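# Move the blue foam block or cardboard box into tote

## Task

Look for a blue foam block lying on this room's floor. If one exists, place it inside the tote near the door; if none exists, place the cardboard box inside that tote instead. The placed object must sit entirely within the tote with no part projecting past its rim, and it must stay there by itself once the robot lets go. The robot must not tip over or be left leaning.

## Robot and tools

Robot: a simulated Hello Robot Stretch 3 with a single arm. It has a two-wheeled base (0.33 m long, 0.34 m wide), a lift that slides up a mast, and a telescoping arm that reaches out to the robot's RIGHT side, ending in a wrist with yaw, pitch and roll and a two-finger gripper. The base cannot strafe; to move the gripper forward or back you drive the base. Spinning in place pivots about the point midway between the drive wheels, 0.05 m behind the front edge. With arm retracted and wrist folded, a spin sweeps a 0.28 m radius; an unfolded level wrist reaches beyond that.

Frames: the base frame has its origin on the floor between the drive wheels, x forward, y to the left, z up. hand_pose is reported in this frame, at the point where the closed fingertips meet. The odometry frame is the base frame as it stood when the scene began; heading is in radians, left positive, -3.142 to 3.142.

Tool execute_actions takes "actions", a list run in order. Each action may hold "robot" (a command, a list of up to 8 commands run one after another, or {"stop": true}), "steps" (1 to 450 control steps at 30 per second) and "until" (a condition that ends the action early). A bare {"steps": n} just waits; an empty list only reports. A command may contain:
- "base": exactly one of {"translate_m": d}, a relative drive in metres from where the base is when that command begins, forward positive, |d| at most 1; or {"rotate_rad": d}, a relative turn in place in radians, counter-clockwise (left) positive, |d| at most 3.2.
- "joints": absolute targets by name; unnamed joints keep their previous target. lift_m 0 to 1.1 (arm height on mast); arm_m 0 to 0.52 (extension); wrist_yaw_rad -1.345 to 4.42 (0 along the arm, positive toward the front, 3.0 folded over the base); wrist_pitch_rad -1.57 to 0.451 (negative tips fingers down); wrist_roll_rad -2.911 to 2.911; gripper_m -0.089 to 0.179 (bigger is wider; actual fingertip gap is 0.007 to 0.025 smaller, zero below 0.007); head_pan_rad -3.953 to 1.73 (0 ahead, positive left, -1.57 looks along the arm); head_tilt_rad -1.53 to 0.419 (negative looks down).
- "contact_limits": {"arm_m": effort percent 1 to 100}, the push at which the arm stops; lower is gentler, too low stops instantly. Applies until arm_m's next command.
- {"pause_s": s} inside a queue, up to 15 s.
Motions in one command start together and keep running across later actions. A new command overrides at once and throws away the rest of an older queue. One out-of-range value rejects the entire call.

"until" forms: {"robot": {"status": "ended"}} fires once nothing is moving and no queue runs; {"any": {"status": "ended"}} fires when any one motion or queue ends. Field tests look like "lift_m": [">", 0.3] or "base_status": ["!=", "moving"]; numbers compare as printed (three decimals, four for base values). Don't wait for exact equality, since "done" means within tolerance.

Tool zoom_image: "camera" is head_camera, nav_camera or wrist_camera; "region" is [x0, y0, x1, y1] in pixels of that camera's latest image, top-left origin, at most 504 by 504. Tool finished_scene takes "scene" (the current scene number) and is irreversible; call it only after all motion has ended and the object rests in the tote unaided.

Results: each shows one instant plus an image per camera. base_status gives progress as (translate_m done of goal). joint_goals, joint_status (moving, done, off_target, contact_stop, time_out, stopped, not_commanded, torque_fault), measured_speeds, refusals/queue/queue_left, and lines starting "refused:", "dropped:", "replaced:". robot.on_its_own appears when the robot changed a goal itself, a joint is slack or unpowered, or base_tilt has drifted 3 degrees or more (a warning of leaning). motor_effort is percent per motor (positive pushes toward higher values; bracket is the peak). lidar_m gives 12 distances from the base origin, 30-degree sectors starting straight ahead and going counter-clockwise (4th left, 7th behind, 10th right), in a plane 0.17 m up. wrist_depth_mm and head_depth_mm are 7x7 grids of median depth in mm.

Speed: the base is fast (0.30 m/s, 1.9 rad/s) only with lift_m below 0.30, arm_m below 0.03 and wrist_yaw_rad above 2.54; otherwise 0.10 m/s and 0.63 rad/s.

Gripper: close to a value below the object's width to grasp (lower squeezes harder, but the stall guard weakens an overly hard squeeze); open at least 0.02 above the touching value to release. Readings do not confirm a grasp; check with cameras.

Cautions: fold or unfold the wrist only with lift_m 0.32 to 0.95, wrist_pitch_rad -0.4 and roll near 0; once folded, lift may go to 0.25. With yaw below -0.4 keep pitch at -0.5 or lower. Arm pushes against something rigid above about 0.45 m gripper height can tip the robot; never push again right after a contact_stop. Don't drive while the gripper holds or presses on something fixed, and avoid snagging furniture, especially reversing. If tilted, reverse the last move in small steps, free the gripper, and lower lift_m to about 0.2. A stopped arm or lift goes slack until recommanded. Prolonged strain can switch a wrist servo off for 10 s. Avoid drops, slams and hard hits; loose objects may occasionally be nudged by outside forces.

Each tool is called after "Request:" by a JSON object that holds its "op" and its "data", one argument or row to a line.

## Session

Request:
{"op": "execute_actions", "data": {
  "actions": [
    {"robot":{"joints":{"head_pan_rad":0.0,"head_tilt_rad":-0.6,"lift_m":0.27}},"steps":150,"until":{"robot":{"status":"ended"}}}
  ]
}}

Request:
{"op": "execute_actions", "data": {
  "actions": [
    {"robot":{"joints":{"head_pan_rad":-1.6}},"steps":150,"until":{"robot":{"status":"ended"}}}
  ]
}}

Request:
{"op": "execute_actions", "data": {
  "actions": [
    {"robot":{"joints":{"head_pan_rad":-3.2}},"steps":150,"until":{"robot":{"status":"ended"}}}
  ]
}}

Request:
{"op": "execute_actions", "data": {
  "actions": [
    {"robot":{"joints":{"head_pan_rad":1.4}},"steps":250,"until":{"robot":{"status":"ended"}}}
  ]
}}

Scene clock: 1.83 s.
robot.base_odometry: x=+0.000 y=+0.000 heading=+0.000 (m, m, rad; robot's odometry frame)
robot.turned_by_wheels: +0.000 (rad since the last result)
robot.turned_by_imu: +0.000 (rad since the last result)
robot.base_tilt: forward=+1.1 right=+0.4 (deg)
robot.lidar_m: 2.03 1.12 0.82 0.80 0.83 1.15 1.38 1.32 0.97 0.94 0.98 1.35
robot.head_depth_mm: 1658 1822 2039 2215 1779 1484 1240 / 1660 1840 2042 2217 1744 1479 1236 / 1680 1853 2052 2246 1813 1472 1226 / 1680 1853 2071 2253 1812 1462 1229 / 1705 1877 2108 2272 1798 1460 1225 / 1726 1902 2124 2277 1806 1457 1223 / 1734 1901 2143 2284 1795 1454 1225
robot.base_status: not_commanded
robot.joint_positions: lift_m=+0.270 arm_m=+0.002 wrist_yaw_rad=+3.044 wrist_pitch_rad=-0.510 wrist_roll_rad=+0.012 gripper_m=+0.037 head_pan_rad=-0.002 head_tilt_rad=-0.592
robot.joint_goals: lift_m=+0.270 arm_m=+0.002 wrist_yaw_rad=+3.044 wrist_pitch_rad=-0.510 wrist_roll_rad=+0.012 gripper_m=+0.037 head_pan_rad=+0.000 head_tilt_rad=-0.600
robot.joint_status: lift_m=done arm_m=not_commanded wrist_yaw_rad=not_commanded wrist_pitch_rad=not_commanded wrist_roll_rad=not_commanded gripper_m=not_commanded head_pan_rad=done head_tilt_rad=done
robot.measured_speeds: translate_m=+0.000 rotate_rad=+0.000 lift_m=+0.000 arm_m=+0.000 wrist_yaw_rad=+0.000 wrist_pitch_rad=+0.000 wrist_roll_rad=+0.000 head_pan_rad=+0.000 head_tilt_rad=+0.000
robot: refusals=0 queue=done queue_left=0
robot.motor_effort: left_wheel=+0(0) right_wheel=+0(0) lift_m=+19(21) arm_m=+0(0) wrist_yaw_rad=+0(1) wrist_pitch_rad=+6(6) wrist_roll_rad=+0(0) gripper_m=-1(1) head_pan_rad=+1(3) head_tilt_rad=-3(26) (%)
robot.hand_pose: x=-0.0006 y=+0.0637 z=+0.2627 quat_wxyz=(+0.213, +0.696, +0.144, +0.671) (m; robot's base frame)
robot.wrist_depth_mm: 747 756 777 787 798 814 833 / 835 819 839 837 866 850 832 / 723 710 716 692 691 677 671 / 594 586 578 575 572 562 554 / 504 518 - - 485 481 476 / 450 - - - 411 418 418 / - - - - 375 375 370
pictures: head_camera (sideways: a quarter turn clockwise sets it upright), nav_camera (sideways: a quarter turn counterclockwise sets it upright), wrist_camera
Images, in order (width x height): head_camera 896x504, nav_camera 672x504, wrist_camera 644x364.

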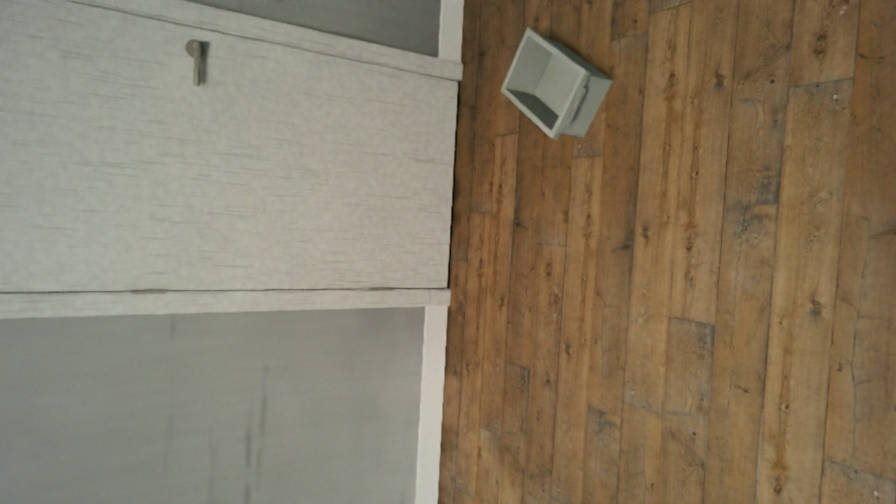

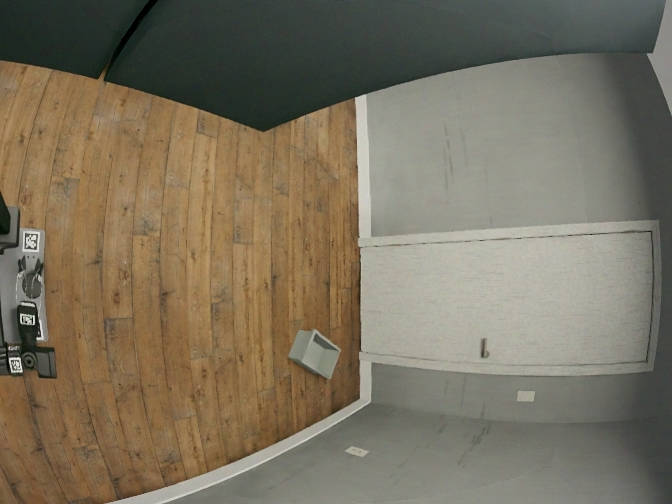

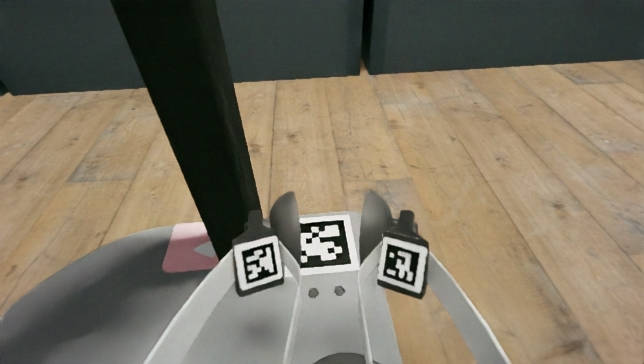

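Scene clock: 3.23 s.
robot.base_odometry: x=+0.000 y=+0.000 heading=+0.000 (m, m, rad; robot's odometry frame)
robot.turned_by_wheels: +0.000 (rad since the last result)
robot.turned_by_imu: +0.000 (rad since the last result)
robot.base_tilt: forward=+1.0 right=+0.4 (deg)
robot.lidar_m: 2.04 1.12 0.82 0.80 0.83 1.15 1.38 1.32 0.97 0.94 0.98 1.35
robot.head_depth_mm: 757 829 922 1043 1196 1369 1236 / 754 833 930 1047 1203 1370 1242 / 760 841 932 1055 1211 1388 1232 / 762 840 938 1063 1223 1385 1238 / 768 849 944 1064 1220 1385 1229 / 771 849 950 1075 1242 1387 1222 / 773 850 952 1077 1240 1394 1219
robot.base_status: not_commanded
robot.joint_positions: lift_m=+0.270 arm_m=+0.002 wrist_yaw_rad=+3.044 wrist_pitch_rad=-0.510 wrist_roll_rad=+0.012 gripper_m=+0.037 head_pan_rad=-1.593 head_tilt_rad=-0.592
robot.joint_goals: lift_m=+0.270 arm_m=+0.002 wrist_yaw_rad=+3.044 wrist_pitch_rad=-0.510 wrist_roll_rad=+0.012 gripper_m=+0.037 head_pan_rad=-1.600 head_tilt_rad=-0.600
robot.joint_status: lift_m=done arm_m=not_commanded wrist_yaw_rad=not_commanded wrist_pitch_rad=not_commanded wrist_roll_rad=not_commanded gripper_m=not_commanded head_pan_rad=done head_tilt_rad=done
robot.measured_speeds: translate_m=+0.000 rotate_rad=+0.000 lift_m=+0.000 arm_m=+0.000 wrist_yaw_rad=+0.000 wrist_pitch_rad=+0.000 wrist_roll_rad=+0.000 head_pan_rad=+0.000 head_tilt_rad=+0.000
robot: refusals=0 queue=done queue_left=0
robot.motor_effort: left_wheel=+0(0) right_wheel=+0(1) lift_m=+20(20) arm_m=+0(0) wrist_yaw_rad=+0(0) wrist_pitch_rad=+6(6) wrist_roll_rad=+0(0) gripper_m=+1(1) head_pan_rad=-4(43) head_tilt_rad=-3(2) (%)
robot.hand_pose: x=-0.0006 y=+0.0637 z=+0.2627 quat_wxyz=(+0.213, +0.696, +0.144, +0.671) (m; robot's base frame)
robot.wrist_depth_mm: 747 762 767 803 807 825 831 / 814 818 839 840 872 847 824 / 725 712 722 699 690 675 670 / 587 581 578 577 571 560 558 / 506 513 - - 483 479 481 / 450 - - - 410 421 416 / - - - - 375 372 369
pictures: head_camera (sideways: a quarter turn clockwise sets it upright), nav_camera (sideways: a quarter turn counterclockwise sets it upright), wrist_camera
Images, in order (width x height): head_camera 896x504, nav_camera 672x504, wrist_camera 644x364.

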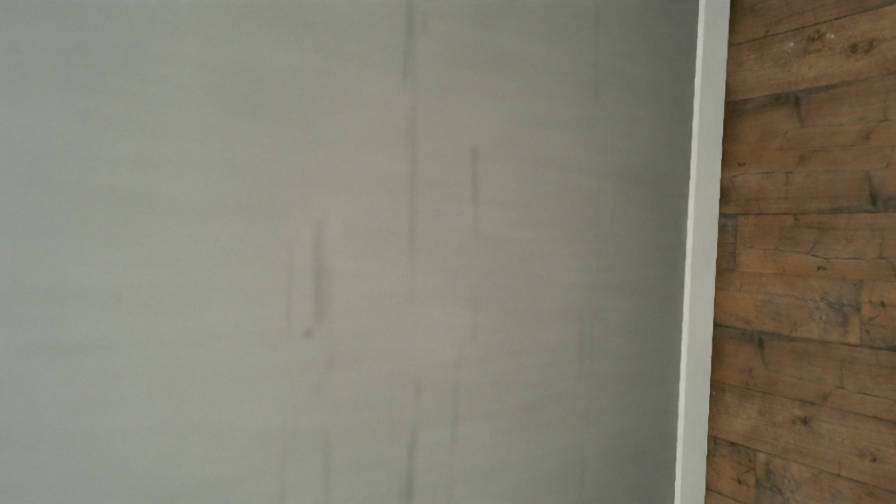

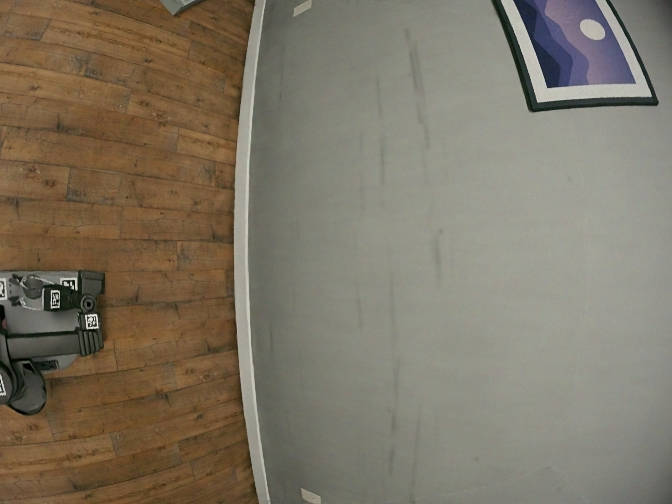

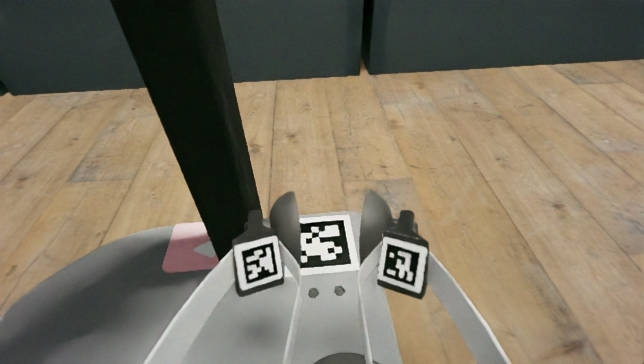

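Scene clock: 4.63 s.
robot.base_odometry: x=+0.000 y=+0.000 heading=+0.000 (m, m, rad; robot's odometry frame)
robot.turned_by_wheels: +0.000 (rad since the last result)
robot.turned_by_imu: +0.000 (rad since the last result)
robot.base_tilt: forward=+1.0 right=+0.6 (deg)
robot.lidar_m: 2.04 1.12 0.83 0.80 0.83 1.15 1.38 1.32 0.97 0.94 0.98 1.35
robot.head_depth_mm: 1424 1580 1746 1987 1822 1478 1240 / 1424 1572 1749 1975 1801 1474 1240 / 1431 1528 1721 1986 1820 1463 1232 / 1430 1515 1687 1891 1793 1466 1231 / 1440 1514 1683 1909 1797 1456 1223 / 1433 1520 1702 1917 1766 1455 1224 / 1444 1527 1686 1817 1767 1445 1223
robot.base_status: not_commanded
robot.joint_positions: lift_m=+0.270 arm_m=+0.002 wrist_yaw_rad=+3.044 wrist_pitch_rad=-0.510 wrist_roll_rad=+0.012 gripper_m=+0.037 head_pan_rad=-3.193 head_tilt_rad=-0.592
robot.joint_goals: lift_m=+0.270 arm_m=+0.002 wrist_yaw_rad=+3.044 wrist_pitch_rad=-0.510 wrist_roll_rad=+0.012 gripper_m=+0.037 head_pan_rad=-3.200 head_tilt_rad=-0.600
robot.joint_status: lift_m=done arm_m=not_commanded wrist_yaw_rad=not_commanded wrist_pitch_rad=not_commanded wrist_roll_rad=not_commanded gripper_m=not_commanded head_pan_rad=done head_tilt_rad=done
robot.measured_speeds: translate_m=+0.000 rotate_rad=+0.000 lift_m=+0.000 arm_m=+0.000 wrist_yaw_rad=+0.000 wrist_pitch_rad=+0.000 wrist_roll_rad=+0.000 head_pan_rad=+0.000 head_tilt_rad=+0.000
robot: refusals=0 queue=done queue_left=0
robot.motor_effort: left_wheel=-1(0) right_wheel=+0(0) lift_m=+19(19) arm_m=+0(0) wrist_yaw_rad=+0(0) wrist_pitch_rad=+6(6) wrist_roll_rad=+1(1) gripper_m=+0(0) head_pan_rad=-3(44) head_tilt_rad=-3(3) (%)
robot.hand_pose: x=-0.0006 y=+0.0637 z=+0.2627 quat_wxyz=(+0.213, +0.696, +0.144, +0.671) (m; robot's base frame)
robot.wrist_depth_mm: 739 758 777 790 808 821 832 / 827 824 849 833 873 858 852 / 719 717 712 692 676 683 674 / 596 590 578 576 570 562 552 / 502 511 - - 490 480 478 / 448 - - - 414 422 416 / - - - - 375 375 370
pictures: head_camera (sideways: a quarter turn clockwise sets it upright), nav_camera (sideways: a quarter turn counterclockwise sets it upright), wrist_camera
Images, in order (width x height): head_camera 896x504, nav_camera 672x504, wrist_camera 644x364.

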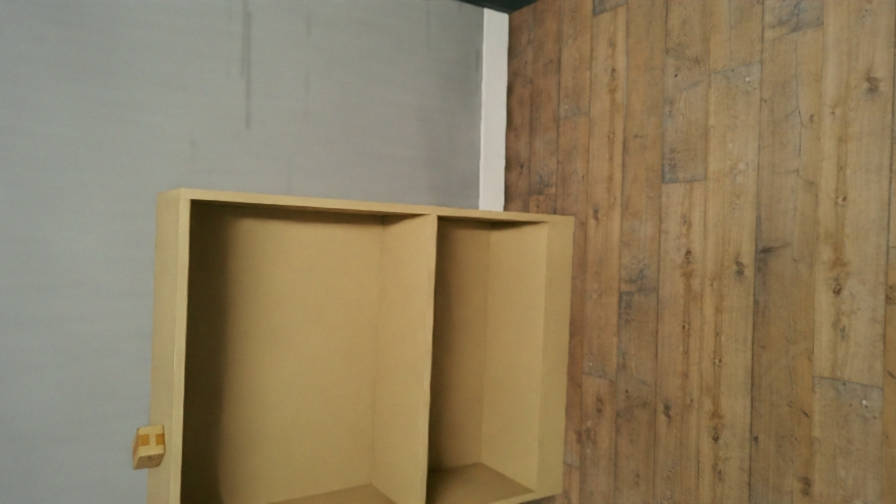

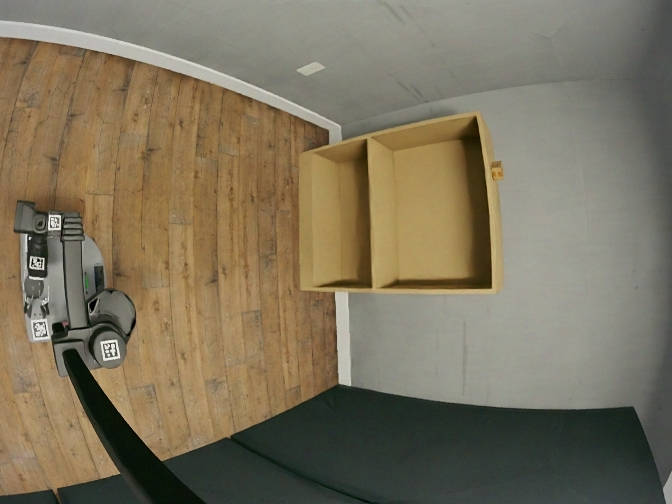

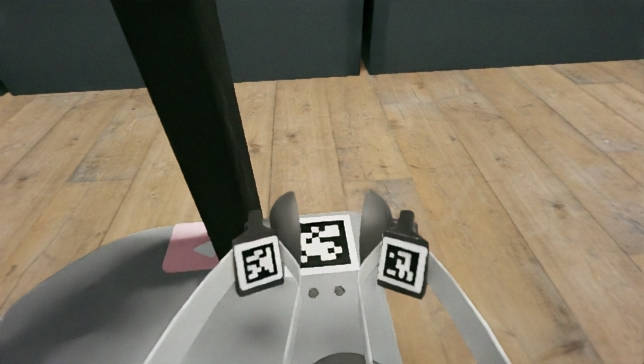

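Scene clock: 7.43 s.
robot.base_odometry: x=+0.000 y=+0.000 heading=+0.000 (m, m, rad; robot's odometry frame)
robot.turned_by_wheels: +0.000 (rad since the last result)
robot.turned_by_imu: +0.000 (rad since the last result)
robot.base_tilt: forward=+1.0 right=+0.5 (deg)
robot.lidar_m: 2.04 1.12 0.82 0.80 0.83 1.15 1.38 1.32 0.97 0.94 0.98 1.36
robot.head_depth_mm: 669 738 829 947 1092 1303 1238 / 660 728 817 924 1073 1269 1243 / 662 730 816 911 1050 1247 1233 / 643 709 794 909 1051 1246 1233 / 638 701 784 882 1014 1194 1230 / 630 694 772 869 998 1165 1220 / 624 686 761 856 980 1148 1221
robot.base_status: not_commanded
robot.joint_positions: lift_m=+0.270 arm_m=+0.002 wrist_yaw_rad=+3.044 wrist_pitch_rad=-0.510 wrist_roll_rad=+0.012 gripper_m=+0.037 head_pan_rad=+1.393 head_tilt_rad=-0.592
robot.joint_goals: lift_m=+0.270 arm_m=+0.002 wrist_yaw_rad=+3.044 wrist_pitch_rad=-0.510 wrist_roll_rad=+0.012 gripper_m=+0.037 head_pan_rad=+1.400 head_tilt_rad=-0.600
robot.joint_status: lift_m=done arm_m=not_commanded wrist_yaw_rad=not_commanded wrist_pitch_rad=not_commanded wrist_roll_rad=not_commanded gripper_m=not_commanded head_pan_rad=done head_tilt_rad=done
robot.measured_speeds: translate_m=+0.000 rotate_rad=+0.000 lift_m=+0.000 arm_m=+0.000 wrist_yaw_rad=+0.000 wrist_pitch_rad=+0.000 wrist_roll_rad=+0.000 head_pan_rad=+0.000 head_tilt_rad=+0.000
robot: refusals=0 queue=done queue_left=0
robot.motor_effort: left_wheel=-1(0) right_wheel=+1(0) lift_m=+19(20) arm_m=+0(0) wrist_yaw_rad=+0(0) wrist_pitch_rad=+6(6) wrist_roll_rad=+0(0) gripper_m=+1(0) head_pan_rad=+4(42) head_tilt_rad=-3(2) (%)
robot.hand_pose: x=-0.0006 y=+0.0637 z=+0.2627 quat_wxyz=(+0.213, +0.696, +0.144, +0.671) (m; robot's base frame)
robot.wrist_depth_mm: 760 751 779 796 812 813 832 / 825 822 842 829 846 855 840 / 729 712 713 704 683 682 677 / 589 591 577 571 571 568 556 / 502 519 - - 485 477 479 / 449 - - - 411 421 416 / - - - - 378 375 373
pictures: head_camera (sideways: a quarter turn clockwise sets it upright), nav_camera (sideways: a quarter turn counterclockwise sets it upright), wrist_camera
Images, in order (width x height): head_camera 896x504, nav_camera 672x504, wrist_camera 644x364.

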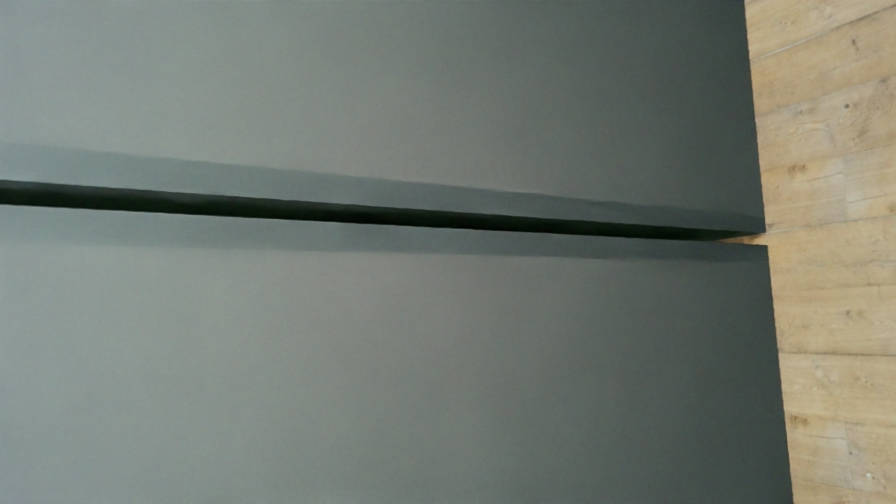

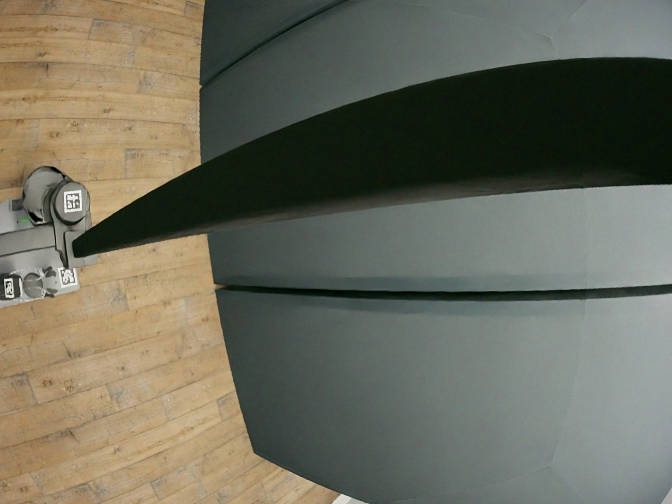

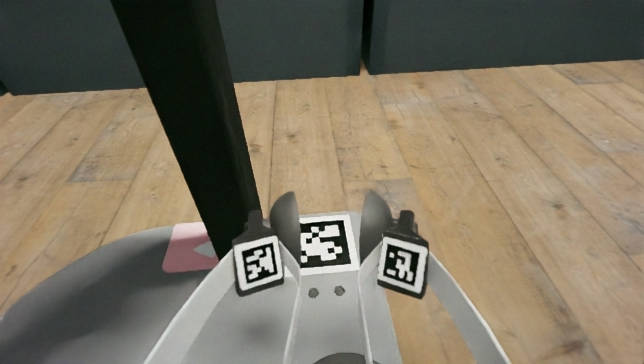

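Request:
{"op": "execute_actions", "data": {
  "actions": [
    {"robot":[{"base":{"translate_m":1.0},"joints":{"head_pan_rad":0.9,"head_tilt_rad":-0.5}},{"base":{"translate_m":0.5}},{"base":{"rotate_rad":1.55}},{"base":{"translate_m":1.0}},{"base":{"translate_m":0.8}}],"steps":450,"until":{"robot":{"status":"ended"}}},
    {"steps":450,"until":{"robot":{"status":"ended"}}}
  ]
}}

Scene clock: 29.73 s.
robot.base_odometry: x=+1.538 y=+1.800 heading=+1.550 (m, m, rad; robot's odometry frame)
robot.turned_by_wheels: +1.550 (rad since the last result)
robot.turned_by_imu: +1.572 (rad since the last result)
robot.base_tilt: forward=+1.2 right=+0.6 (deg)
robot.lidar_m: 1.65 1.59 2.28 2.33 1.47 0.72 2.06 0.76 0.56 0.54 0.56 0.76
robot.head_depth_mm: 2052 2151 2028 2418 2019 1586 1305 / 2255 2418 2015 2624 2010 1577 1306 / 2523 2694 2203 2526 1998 1573 1298 / 2880 3121 3348 2732 1992 1564 1295 / 3128 3380 3644 2720 2002 1572 1290 / 2921 3140 3394 2709 1972 1564 1294 / 2766 2949 3123 2699 1965 1558 1278
robot.base_status: done (translate_m +0.8000 of +0.8000)
robot.joint_positions: lift_m=+0.270 arm_m=+0.002 wrist_yaw_rad=+3.044 wrist_pitch_rad=-0.510 wrist_roll_rad=+0.012 gripper_m=+0.037 head_pan_rad=+0.907 head_tilt_rad=-0.506
robot.joint_goals: lift_m=+0.270 arm_m=+0.002 wrist_yaw_rad=+3.044 wrist_pitch_rad=-0.510 wrist_roll_rad=+0.012 gripper_m=+0.037 head_pan_rad=+0.900 head_tilt_rad=-0.500
robot.joint_status: lift_m=done arm_m=not_commanded wrist_yaw_rad=not_commanded wrist_pitch_rad=not_commanded wrist_roll_rad=not_commanded gripper_m=not_commanded head_pan_rad=done head_tilt_rad=done
robot.measured_speeds: translate_m=+0.000 rotate_rad=+0.000 lift_m=+0.000 arm_m=+0.000 wrist_yaw_rad=+0.000 wrist_pitch_rad=+0.000 wrist_roll_rad=+0.000 head_pan_rad=+0.000 head_tilt_rad=+0.000
robot: refusals=0 queue=done queue_left=0
robot.motor_effort: left_wheel=-2(8) right_wheel=+2(12) lift_m=+19(19) arm_m=+0(0) wrist_yaw_rad=+0(0) wrist_pitch_rad=+6(6) wrist_roll_rad=+0(0) gripper_m=-1(1) head_pan_rad=-4(36) head_tilt_rad=+3(13) (%)
robot.hand_pose: x=-0.0006 y=+0.0637 z=+0.2627 quat_wxyz=(+0.213, +0.696, +0.144, +0.671) (m; robot's base frame)
robot.wrist_depth_mm: - - - - - - - / 791 903 903 881 860 839 836 / 686 704 721 698 685 674 663 / 594 582 575 575 566 562 558 / 502 513 - - 486 480 478 / 449 - - - 410 422 420 / - - - - 377 371 372
pictures: head_camera (sideways: a quarter turn clockwise sets it upright), nav_camera (sideways: a quarter turn counterclockwise sets it upright), wrist_camera
Images, in order (width x height): head_camera 896x504, nav_camera 672x504, wrist_camera 644x364.

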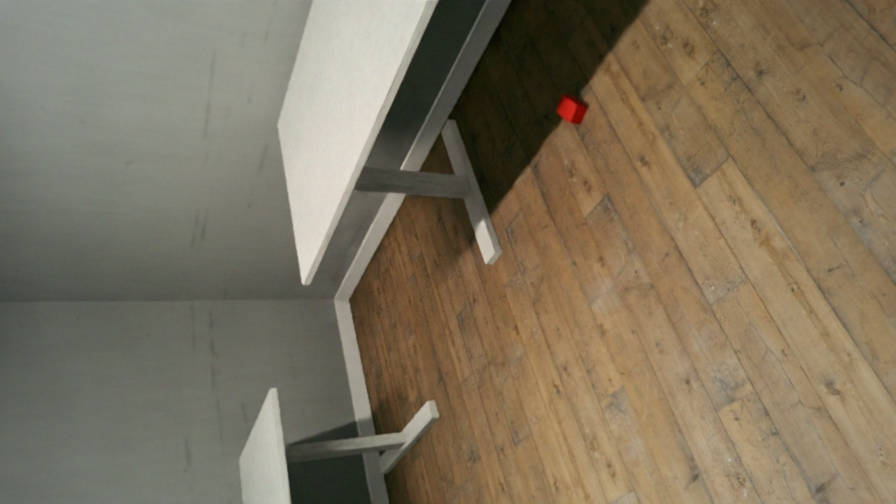

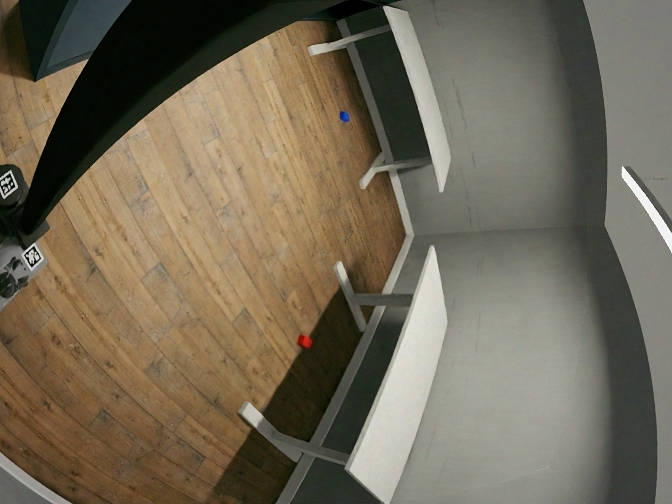

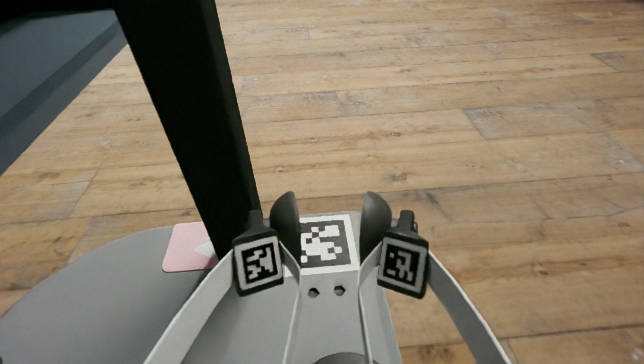

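Request:
{"op": "execute_actions", "data": {
  "actions": [
    {"robot":{"joints":{"head_pan_rad":1.4,"head_tilt_rad":-0.5}},"steps":250,"until":{"robot":{"status":"ended"}}}
  ]
}}

Scene clock: 30.90 s.
robot.base_odometry: x=+1.538 y=+1.800 heading=+1.550 (m, m, rad; robot's odometry frame)
robot.turned_by_wheels: +0.000 (rad since the last result)
robot.turned_by_imu: +0.000 (rad since the last result)
robot.base_tilt: forward=+1.1 right=+0.7 (deg)
robot.lidar_m: 1.65 1.59 2.28 2.32 1.47 0.72 2.05 0.76 0.56 0.54 0.56 0.76
robot.head_depth_mm: 2827 3114 3412 2802 2019 1592 1308 / 2826 3053 3325 2765 2007 1586 1301 / 2753 2998 3282 2758 2017 1577 1293 / 2726 2964 3291 2744 1987 1564 1296 / 2705 2910 3263 2725 1978 1559 1286 / 2653 2875 3150 2731 1980 1556 1284 / 2632 2838 3068 2571 1967 1551 1282
robot.base_status: done (translate_m +0.8000 of +0.8000)
robot.joint_positions: lift_m=+0.270 arm_m=+0.002 wrist_yaw_rad=+3.044 wrist_pitch_rad=-0.510 wrist_roll_rad=+0.012 gripper_m=+0.037 head_pan_rad=+1.393 head_tilt_rad=-0.506
robot.joint_goals: lift_m=+0.270 arm_m=+0.002 wrist_yaw_rad=+3.044 wrist_pitch_rad=-0.510 wrist_roll_rad=+0.012 gripper_m=+0.037 head_pan_rad=+1.400 head_tilt_rad=-0.500
robot.joint_status: lift_m=done arm_m=not_commanded wrist_yaw_rad=not_commanded wrist_pitch_rad=not_commanded wrist_roll_rad=not_commanded gripper_m=not_commanded head_pan_rad=done head_tilt_rad=done
robot.measured_speeds: translate_m=+0.000 rotate_rad=+0.000 lift_m=+0.000 arm_m=+0.000 wrist_yaw_rad=+0.000 wrist_pitch_rad=+0.000 wrist_roll_rad=+0.000 head_pan_rad=+0.000 head_tilt_rad=+0.000
robot: refusals=0 queue=done queue_left=0
robot.motor_effort: left_wheel=-2(2) right_wheel=+3(2) lift_m=+19(19) arm_m=+0(0) wrist_yaw_rad=+0(0) wrist_pitch_rad=+6(6) wrist_roll_rad=+0(0) gripper_m=+1(0) head_pan_rad=+3(35) head_tilt_rad=+3(4) (%)
robot.hand_pose: x=-0.0006 y=+0.0637 z=+0.2627 quat_wxyz=(+0.213, +0.696, +0.144, +0.671) (m; robot's base frame)
robot.wrist_depth_mm: - - - - - - - / 780 904 893 885 854 849 842 / 693 721 707 685 684 671 674 / 594 585 578 576 566 564 558 / 504 517 - - 483 486 476 / 449 - - - 411 421 414 / - - - - 376 373 370
pictures: head_camera (sideways: a quarter turn clockwise sets it upright), nav_camera (sideways: a quarter turn counterclockwise sets it upright), wrist_camera
Images, in order (width x height): head_camera 896x504, nav_camera 672x504, wrist_camera 644x364.

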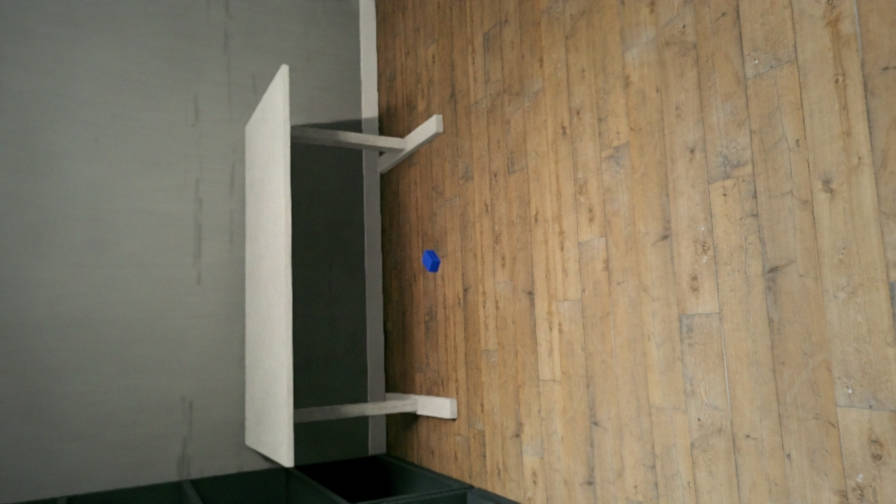

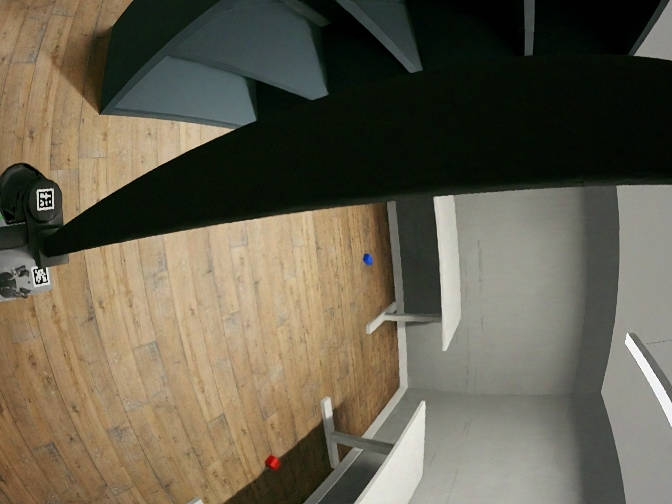

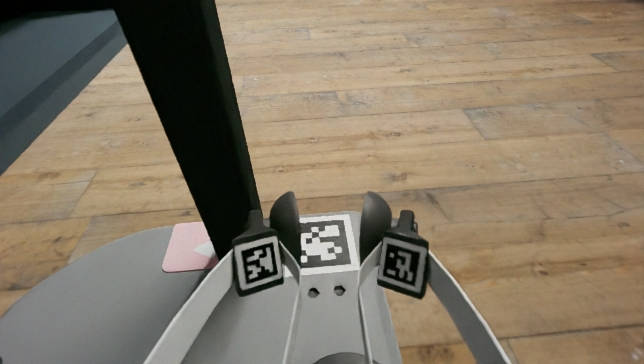

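Request:
{"op": "execute_actions", "data": {
  "actions": [
    {"robot":[{"base":{"translate_m":0.32},"joints":{"head_pan_rad":-1.57,"head_tilt_rad":-1.0}},{"base":{"rotate_rad":1.55}},{"base":{"translate_m":1.0}},{"base":{"translate_m":0.75}},{"base":{"rotate_rad":1.55}}],"steps":450,"until":{"robot":{"status":"ended"}}},
    {"steps":300,"until":{"robot":{"status":"ended"}}}
  ]
}}

Scene clock: 48.10 s.
robot.base_odometry: x=-0.204 y=+2.193 heading=-1.634 (m, m, rad; robot's odometry frame)
robot.turned_by_wheels: +3.100 (rad since the last result)
robot.turned_by_imu: +3.137 (rad since the last result)
robot.base_tilt: forward=+1.0 right=+0.5 (deg)
robot.lidar_m: 1.40 1.01 1.61 2.30 1.75 1.72 1.18 1.68 1.16 1.48 1.18 1.06
robot.head_depth_mm: 1139 928 1615 1529 1353 1201 1094 / 1145 927 1672 1541 1360 1206 1122 / 1144 932 1674 1533 1358 1224 - / 1144 930 1675 1544 1354 1224 - / 1144 930 1673 1536 1352 1209 1094 / 1147 927 1667 1535 1360 1205 1090 / 1140 927 1664 1534 1357 1207 1093
robot.base_status: done (rotate_rad +1.5499 of +1.5500)
robot.joint_positions: lift_m=+0.270 arm_m=+0.002 wrist_yaw_rad=+3.044 wrist_pitch_rad=-0.510 wrist_roll_rad=+0.012 gripper_m=+0.037 head_pan_rad=-1.564 head_tilt_rad=-0.988
robot.joint_goals: lift_m=+0.270 arm_m=+0.002 wrist_yaw_rad=+3.044 wrist_pitch_rad=-0.510 wrist_roll_rad=+0.012 gripper_m=+0.037 head_pan_rad=-1.570 head_tilt_rad=-1.000
robot.joint_status: lift_m=done arm_m=not_commanded wrist_yaw_rad=not_commanded wrist_pitch_rad=not_commanded wrist_roll_rad=not_commanded gripper_m=not_commanded head_pan_rad=done head_tilt_rad=done
robot.measured_speeds: translate_m=+0.000 rotate_rad=+0.000 lift_m=+0.000 arm_m=+0.000 wrist_yaw_rad=+0.000 wrist_pitch_rad=+0.000 wrist_roll_rad=+0.000 head_pan_rad=+0.000 head_tilt_rad=+0.000
robot: refusals=0 queue=done queue_left=0
robot.motor_effort: left_wheel=-2(7) right_wheel=+3(12) lift_m=+20(19) arm_m=+0(0) wrist_yaw_rad=+1(0) wrist_pitch_rad=+6(6) wrist_roll_rad=+0(0) gripper_m=+0(2) head_pan_rad=-3(44) head_tilt_rad=-4(25) (%)
robot.hand_pose: x=-0.0006 y=+0.0637 z=+0.2627 quat_wxyz=(+0.213, +0.696, +0.144, +0.671) (m; robot's base frame)
robot.wrist_depth_mm: - - - - - - 995 / 928 907 898 890 862 854 838 / 722 707 712 693 689 677 663 / 595 579 582 576 568 559 556 / 505 510 - - 482 480 474 / 452 - - - 413 420 416 / - - - - 374 372 370
pictures: head_camera (sideways: a quarter turn clockwise sets it upright), nav_camera (sideways: a quarter turn counterclockwise sets it upright), wrist_camera
Images, in order (width x height): head_camera 896x504, nav_camera 672x504, wrist_camera 644x364.

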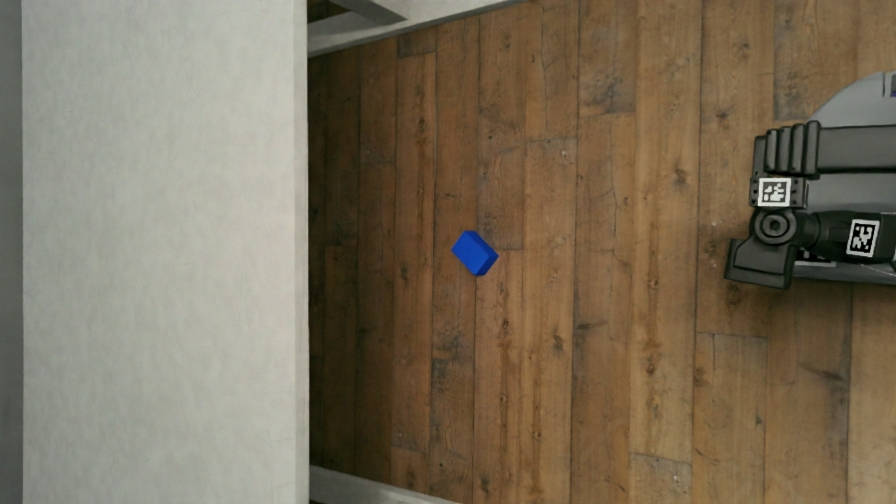

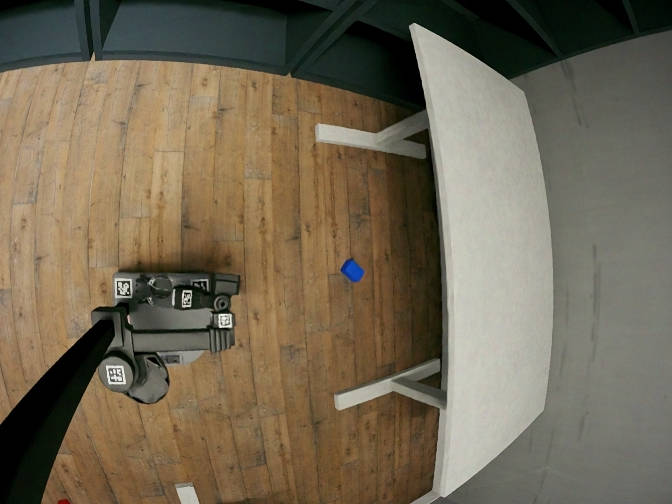

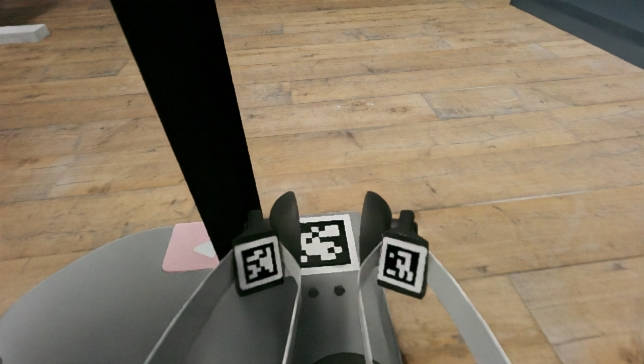

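Request:
{"op": "execute_actions", "data": {
  "actions": [
    {"robot":[{"joints":{"lift_m":0.35,"wrist_pitch_rad":-0.4},"base":{"translate_m":0.05}},{"joints":{"wrist_yaw_rad":0.0,"gripper_m":0.179}},{"joints":{"wrist_pitch_rad":-0.55,"lift_m":0.12,"arm_m":0.40}}],"steps":450,"until":{"robot":{"status":"ended"}}}
  ]
}}

Scene clock: 57.03 s.
robot.base_odometry: x=-0.207 y=+2.143 heading=-1.634 (m, m, rad; robot's odometry frame)
robot.turned_by_wheels: +0.000 (rad since the last result)
robot.turned_by_imu: -0.001 (rad since the last result)
robot.base_tilt: forward=+0.9 right=+0.5 (deg)
robot.lidar_m: 1.35 0.96 1.57 2.30 1.81 1.77 1.23 1.73 1.19 1.48 1.15 1.02
robot.head_depth_mm: 1141 931 1657 1542 1355 1214 1094 / 1139 930 1669 1542 1343 1213 1122 / 1144 929 1672 1538 1332 1206 - / 1143 925 1669 1544 1351 1209 - / 1146 928 1668 1530 1347 1211 1092 / 1146 928 1672 1535 1347 1208 1091 / 1139 925 1624 1516 1354 1204 1087
robot.base_status: done (translate_m +0.0500 of +0.0500)
robot.joint_positions: lift_m=+0.120 arm_m=+0.400 wrist_yaw_rad=+0.002 wrist_pitch_rad=-0.560 wrist_roll_rad=+0.012 gripper_m=+0.179 head_pan_rad=-1.564 head_tilt_rad=-0.988
robot.joint_goals: lift_m=+0.120 arm_m=+0.400 wrist_yaw_rad=+0.000 wrist_pitch_rad=-0.550 wrist_roll_rad=+0.012 gripper_m=+0.179 head_pan_rad=-1.570 head_tilt_rad=-1.000
robot.joint_status: lift_m=done arm_m=done wrist_yaw_rad=done wrist_pitch_rad=done wrist_roll_rad=not_commanded gripper_m=done head_pan_rad=done head_tilt_rad=done
robot.measured_speeds: translate_m=+0.000 rotate_rad=+0.000 lift_m=+0.000 arm_m=+0.000 wrist_yaw_rad=+0.000 wrist_pitch_rad=+0.000 wrist_roll_rad=+0.000 head_pan_rad=+0.000 head_tilt_rad=+0.000
robot: refusals=0 queue=done queue_left=0
robot.motor_effort: left_wheel=-2(7) right_wheel=+2(9) lift_m=+20(28) arm_m=+5(4) wrist_yaw_rad=-3(3) wrist_pitch_rad=+6(11) wrist_roll_rad=+0(0) gripper_m=-1(83) head_pan_rad=-4(3) head_tilt_rad=-4(5) (%)
robot.hand_pose: x=-0.0211 y=-0.7488 z=+0.1023 quat_wxyz=(+0.676, +0.195, -0.683, -0.196) (m; robot's base frame)
robot.wrist_depth_mm: 651 641 631 611 601 591 564 / 495 489 483 475 469 462 458 / 402 395 391 389 381 377 370 / 336 333 332 271 322 322 316 / 295 296 270 261 279 277 282 / - 250 251 248 247 244 - / 223 226 224 222 220 219 214
pictures: head_camera (sideways: a quarter turn clockwise sets it upright), nav_camera (sideways: a quarter turn counterclockwise sets it upright), wrist_camera
Images, in order (width x height): head_camera 896x504, nav_camera 672x504, wrist_camera 644x364.

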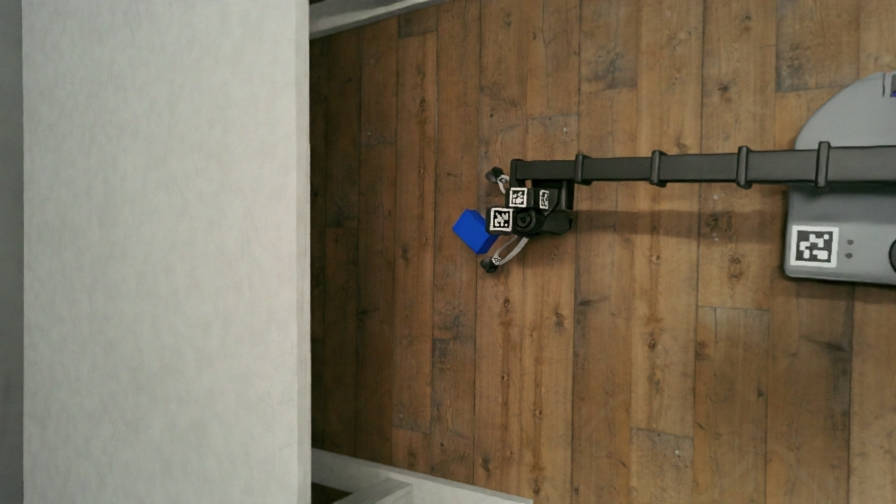

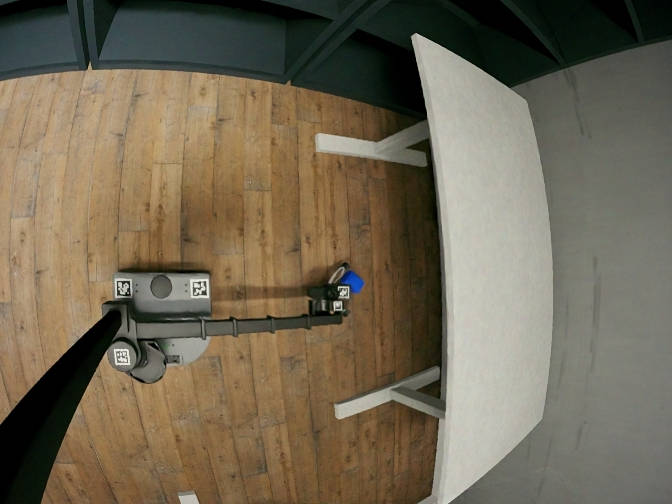

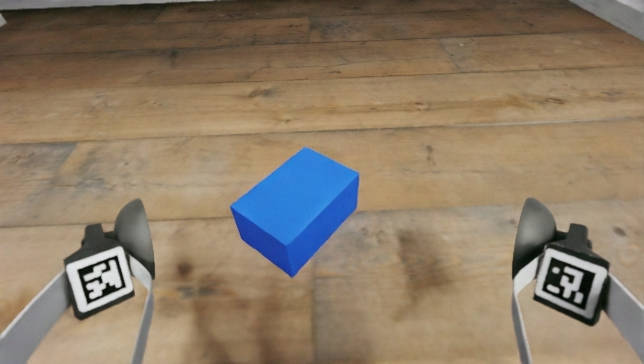

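Request:
{"op": "execute_actions", "data": {
  "actions": [
    {"robot":[{"joints":{"lift_m":0.05},"base":{"translate_m":0.03}},{"joints":{"arm_m":0.50}},{"joints":{"gripper_m":0.0}}],"steps":300,"until":{"robot":{"status":"ended"}}}
  ]
}}

Scene clock: 62.67 s.
robot.base_odometry: x=-0.209 y=+2.113 heading=-1.634 (m, m, rad; robot's odometry frame)
robot.turned_by_wheels: +0.000 (rad since the last result)
robot.turned_by_imu: +0.000 (rad since the last result)
robot.base_tilt: forward=+1.1 right=+0.6 (deg)
robot.lidar_m: 1.32 0.93 1.56 2.30 2.36 1.80 1.26 1.77 1.21 1.48 1.13 0.99
robot.head_depth_mm: 1144 926 1661 1533 1358 1206 1089 / 1147 928 1672 1542 1359 1206 1124 / 1140 927 1664 1571 1353 1213 - / 1138 927 1675 1535 1349 1211 - / 1144 926 1664 1533 1351 1211 1092 / 1143 926 1663 1540 1354 1216 1091 / 1140 930 1397 1511 1351 1211 1093
robot.base_status: done (translate_m +0.0300 of +0.0300)
robot.joint_positions: lift_m=+0.050 arm_m=+0.500 wrist_yaw_rad=+0.001 wrist_pitch_rad=-0.552 wrist_roll_rad=+0.012 gripper_m=+0.002 head_pan_rad=-1.564 head_tilt_rad=-0.988
robot.joint_goals: lift_m=+0.050 arm_m=+0.500 wrist_yaw_rad=+0.000 wrist_pitch_rad=-0.550 wrist_roll_rad=+0.012 gripper_m=+0.000 head_pan_rad=-1.570 head_tilt_rad=-1.000
robot.joint_status: lift_m=done arm_m=done wrist_yaw_rad=done wrist_pitch_rad=done wrist_roll_rad=not_commanded gripper_m=done head_pan_rad=done head_tilt_rad=done
robot.measured_speeds: translate_m=+0.000 rotate_rad=+0.000 lift_m=+0.000 arm_m=+0.000 wrist_yaw_rad=+0.000 wrist_pitch_rad=+0.000 wrist_roll_rad=+0.000 head_pan_rad=+0.000 head_tilt_rad=+0.000
robot: refusals=0 queue=done queue_left=0
robot.motor_effort: left_wheel=-2(3) right_wheel=+3(8) lift_m=+19(20) arm_m=+4(6) wrist_yaw_rad=-2(2) wrist_pitch_rad=+1(6) wrist_roll_rad=+0(0) gripper_m=-32(100) head_pan_rad=-4(3) head_tilt_rad=-4(3) (%)
robot.hand_pose: x=-0.0214 y=-0.8503 z=+0.0341 quat_wxyz=(+0.677, +0.192, -0.684, -0.194) (m; robot's base frame)
robot.wrist_depth_mm: 472 465 456 442 436 426 419 / 357 351 347 341 337 328 323 / 287 283 279 277 274 269 265 / 240 238 235 232 231 227 225 / 206 205 205 144 142 197 194 / 181 179 129 127 166 173 171 / 160 160 117 112 153 155 154
pictures: head_camera (sideways: a quarter turn clockwise sets it upright), nav_camera (sideways: a quarter turn counterclockwise sets it upright), wrist_camera
Images, in order (width x height): head_camera 896x504, nav_camera 672x504, wrist_camera 644x364.

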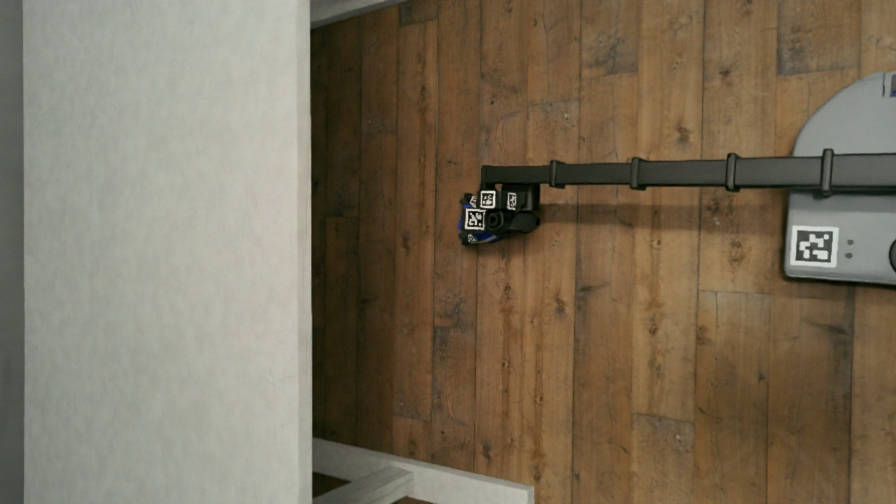

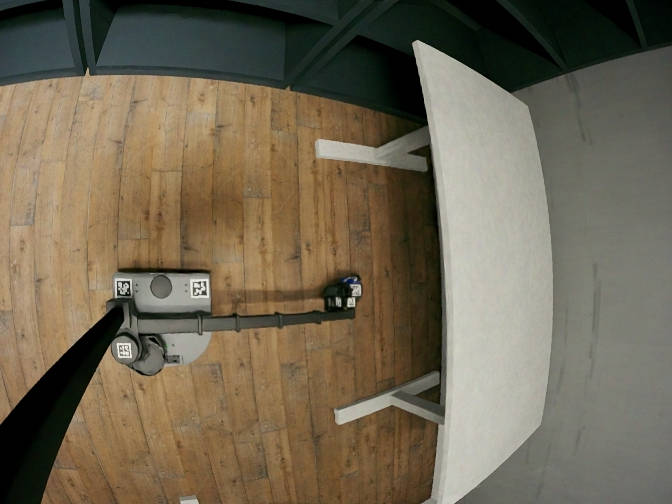

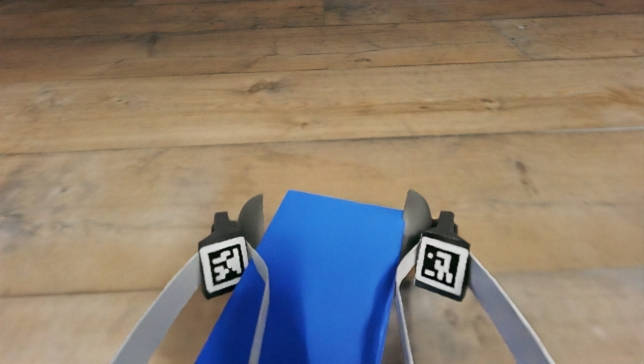

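Request:
{"op": "execute_actions", "data": {
  "actions": [
    {"robot":[{"joints":{"lift_m":0.4,"arm_m":0.0,"wrist_pitch_rad":-0.4}},{"joints":{"wrist_yaw_rad":3.0}},{"joints":{"lift_m":0.28}},{"base":{"rotate_rad":1.55}},{"base":{"translate_m":1.0}},{"base":{"translate_m":0.62}},{"base":{"rotate_rad":-1.55}}],"steps":450,"until":{"robot":{"status":"ended"}}},
    {"steps":450,"until":{"robot":{"status":"ended"}}},
    {"robot":[{"base":{"translate_m":1.0}},{"base":{"translate_m":0.85}},{"base":{"rotate_rad":1.55}}],"steps":450,"until":{"robot":{"status":"ended"}}}
  ]
}}

Scene clock: 98.27 s.
robot.base_odometry: x=+1.289 y=+0.131 heading=-0.084 (m, m, rad; robot's odometry frame)
robot.turned_by_wheels: +1.550 (rad since the last result)
robot.turned_by_imu: +1.572 (rad since the last result)
robot.base_tilt: forward=+1.1 right=+0.4 (deg)
robot.lidar_m: 0.72 0.77 1.00 1.12 0.78 0.87 2.07 1.65 1.15 1.09 1.12 0.77
robot.head_depth_mm: 984 1159 1419 1544 1355 1212 1092 / 983 1163 1427 1541 1354 1206 1125 / 982 1164 1422 1538 1357 1221 - / 982 1165 1425 1534 1314 1232 - / 982 1160 1422 1540 1337 1206 1093 / 981 1170 1428 1537 1315 1212 1092 / 984 1162 1424 1539 1356 1208 1094
robot.base_status: done (rotate_rad +1.5499 of +1.5500)
robot.joint_positions: lift_m=+0.280 arm_m=+0.003 wrist_yaw_rad=+2.998 wrist_pitch_rad=-0.421 wrist_roll_rad=+0.012 gripper_m=+0.028 head_pan_rad=-1.564 head_tilt_rad=-0.988
robot.joint_goals: lift_m=+0.280 arm_m=+0.000 wrist_yaw_rad=+3.000 wrist_pitch_rad=-0.400 wrist_roll_rad=+0.012 gripper_m=+0.027 head_pan_rad=-1.570 head_tilt_rad=-1.000
robot.joint_status: lift_m=done arm_m=done wrist_yaw_rad=done wrist_pitch_rad=done wrist_roll_rad=not_commanded gripper_m=done head_pan_rad=done head_tilt_rad=done
robot.measured_speeds: translate_m=+0.000 rotate_rad=+0.000 lift_m=+0.000 arm_m=+0.000 wrist_yaw_rad=+0.000 wrist_pitch_rad=+0.000 wrist_roll_rad=+0.000 head_pan_rad=+0.000 head_tilt_rad=+0.000
robot: refusals=0 queue=done queue_left=0
robot.on_its_own: gripper_m is held at +0.027, not at your +0.000, by its stall guard, which is not easing now
robot.motor_effort: left_wheel=-2(9) right_wheel=+3(13) lift_m=+20(28) arm_m=-4(7) wrist_yaw_rad=+2(7) wrist_pitch_rad=+11(14) wrist_roll_rad=+0(0) gripper_m=-19(33) head_pan_rad=-4(3) head_tilt_rad=-4(3) (%)
robot.hand_pose: x=+0.0109 y=+0.0742 z=+0.2921 quat_wxyz=(+0.198, +0.704, +0.097, +0.675) (m; robot's base frame)
robot.wrist_depth_mm: 562 - - - - - 731 / 606 - - - - 991 739 / 672 690 861 842 829 827 736 / 694 687 677 667 660 656 648 / 569 560 - 145 142 541 533 / 486 505 126 125 443 466 459 / - - 112 111 401 407 405
pictures: head_camera (sideways: a quarter turn clockwise sets it upright), nav_camera (sideways: a quarter turn counterclockwise sets it upright), wrist_camera
Images, in order (width x height): head_camera 896x504, nav_camera 672x504, wrist_camera 644x364.

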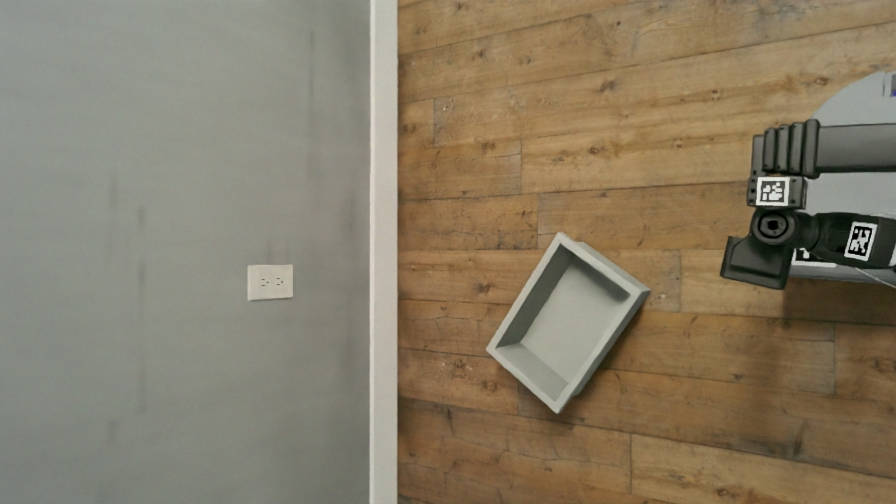

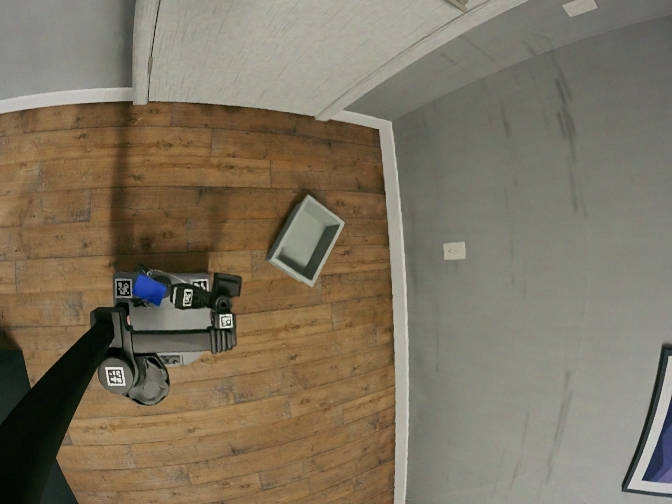

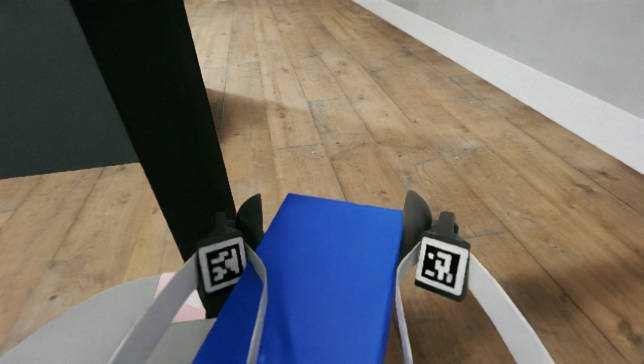

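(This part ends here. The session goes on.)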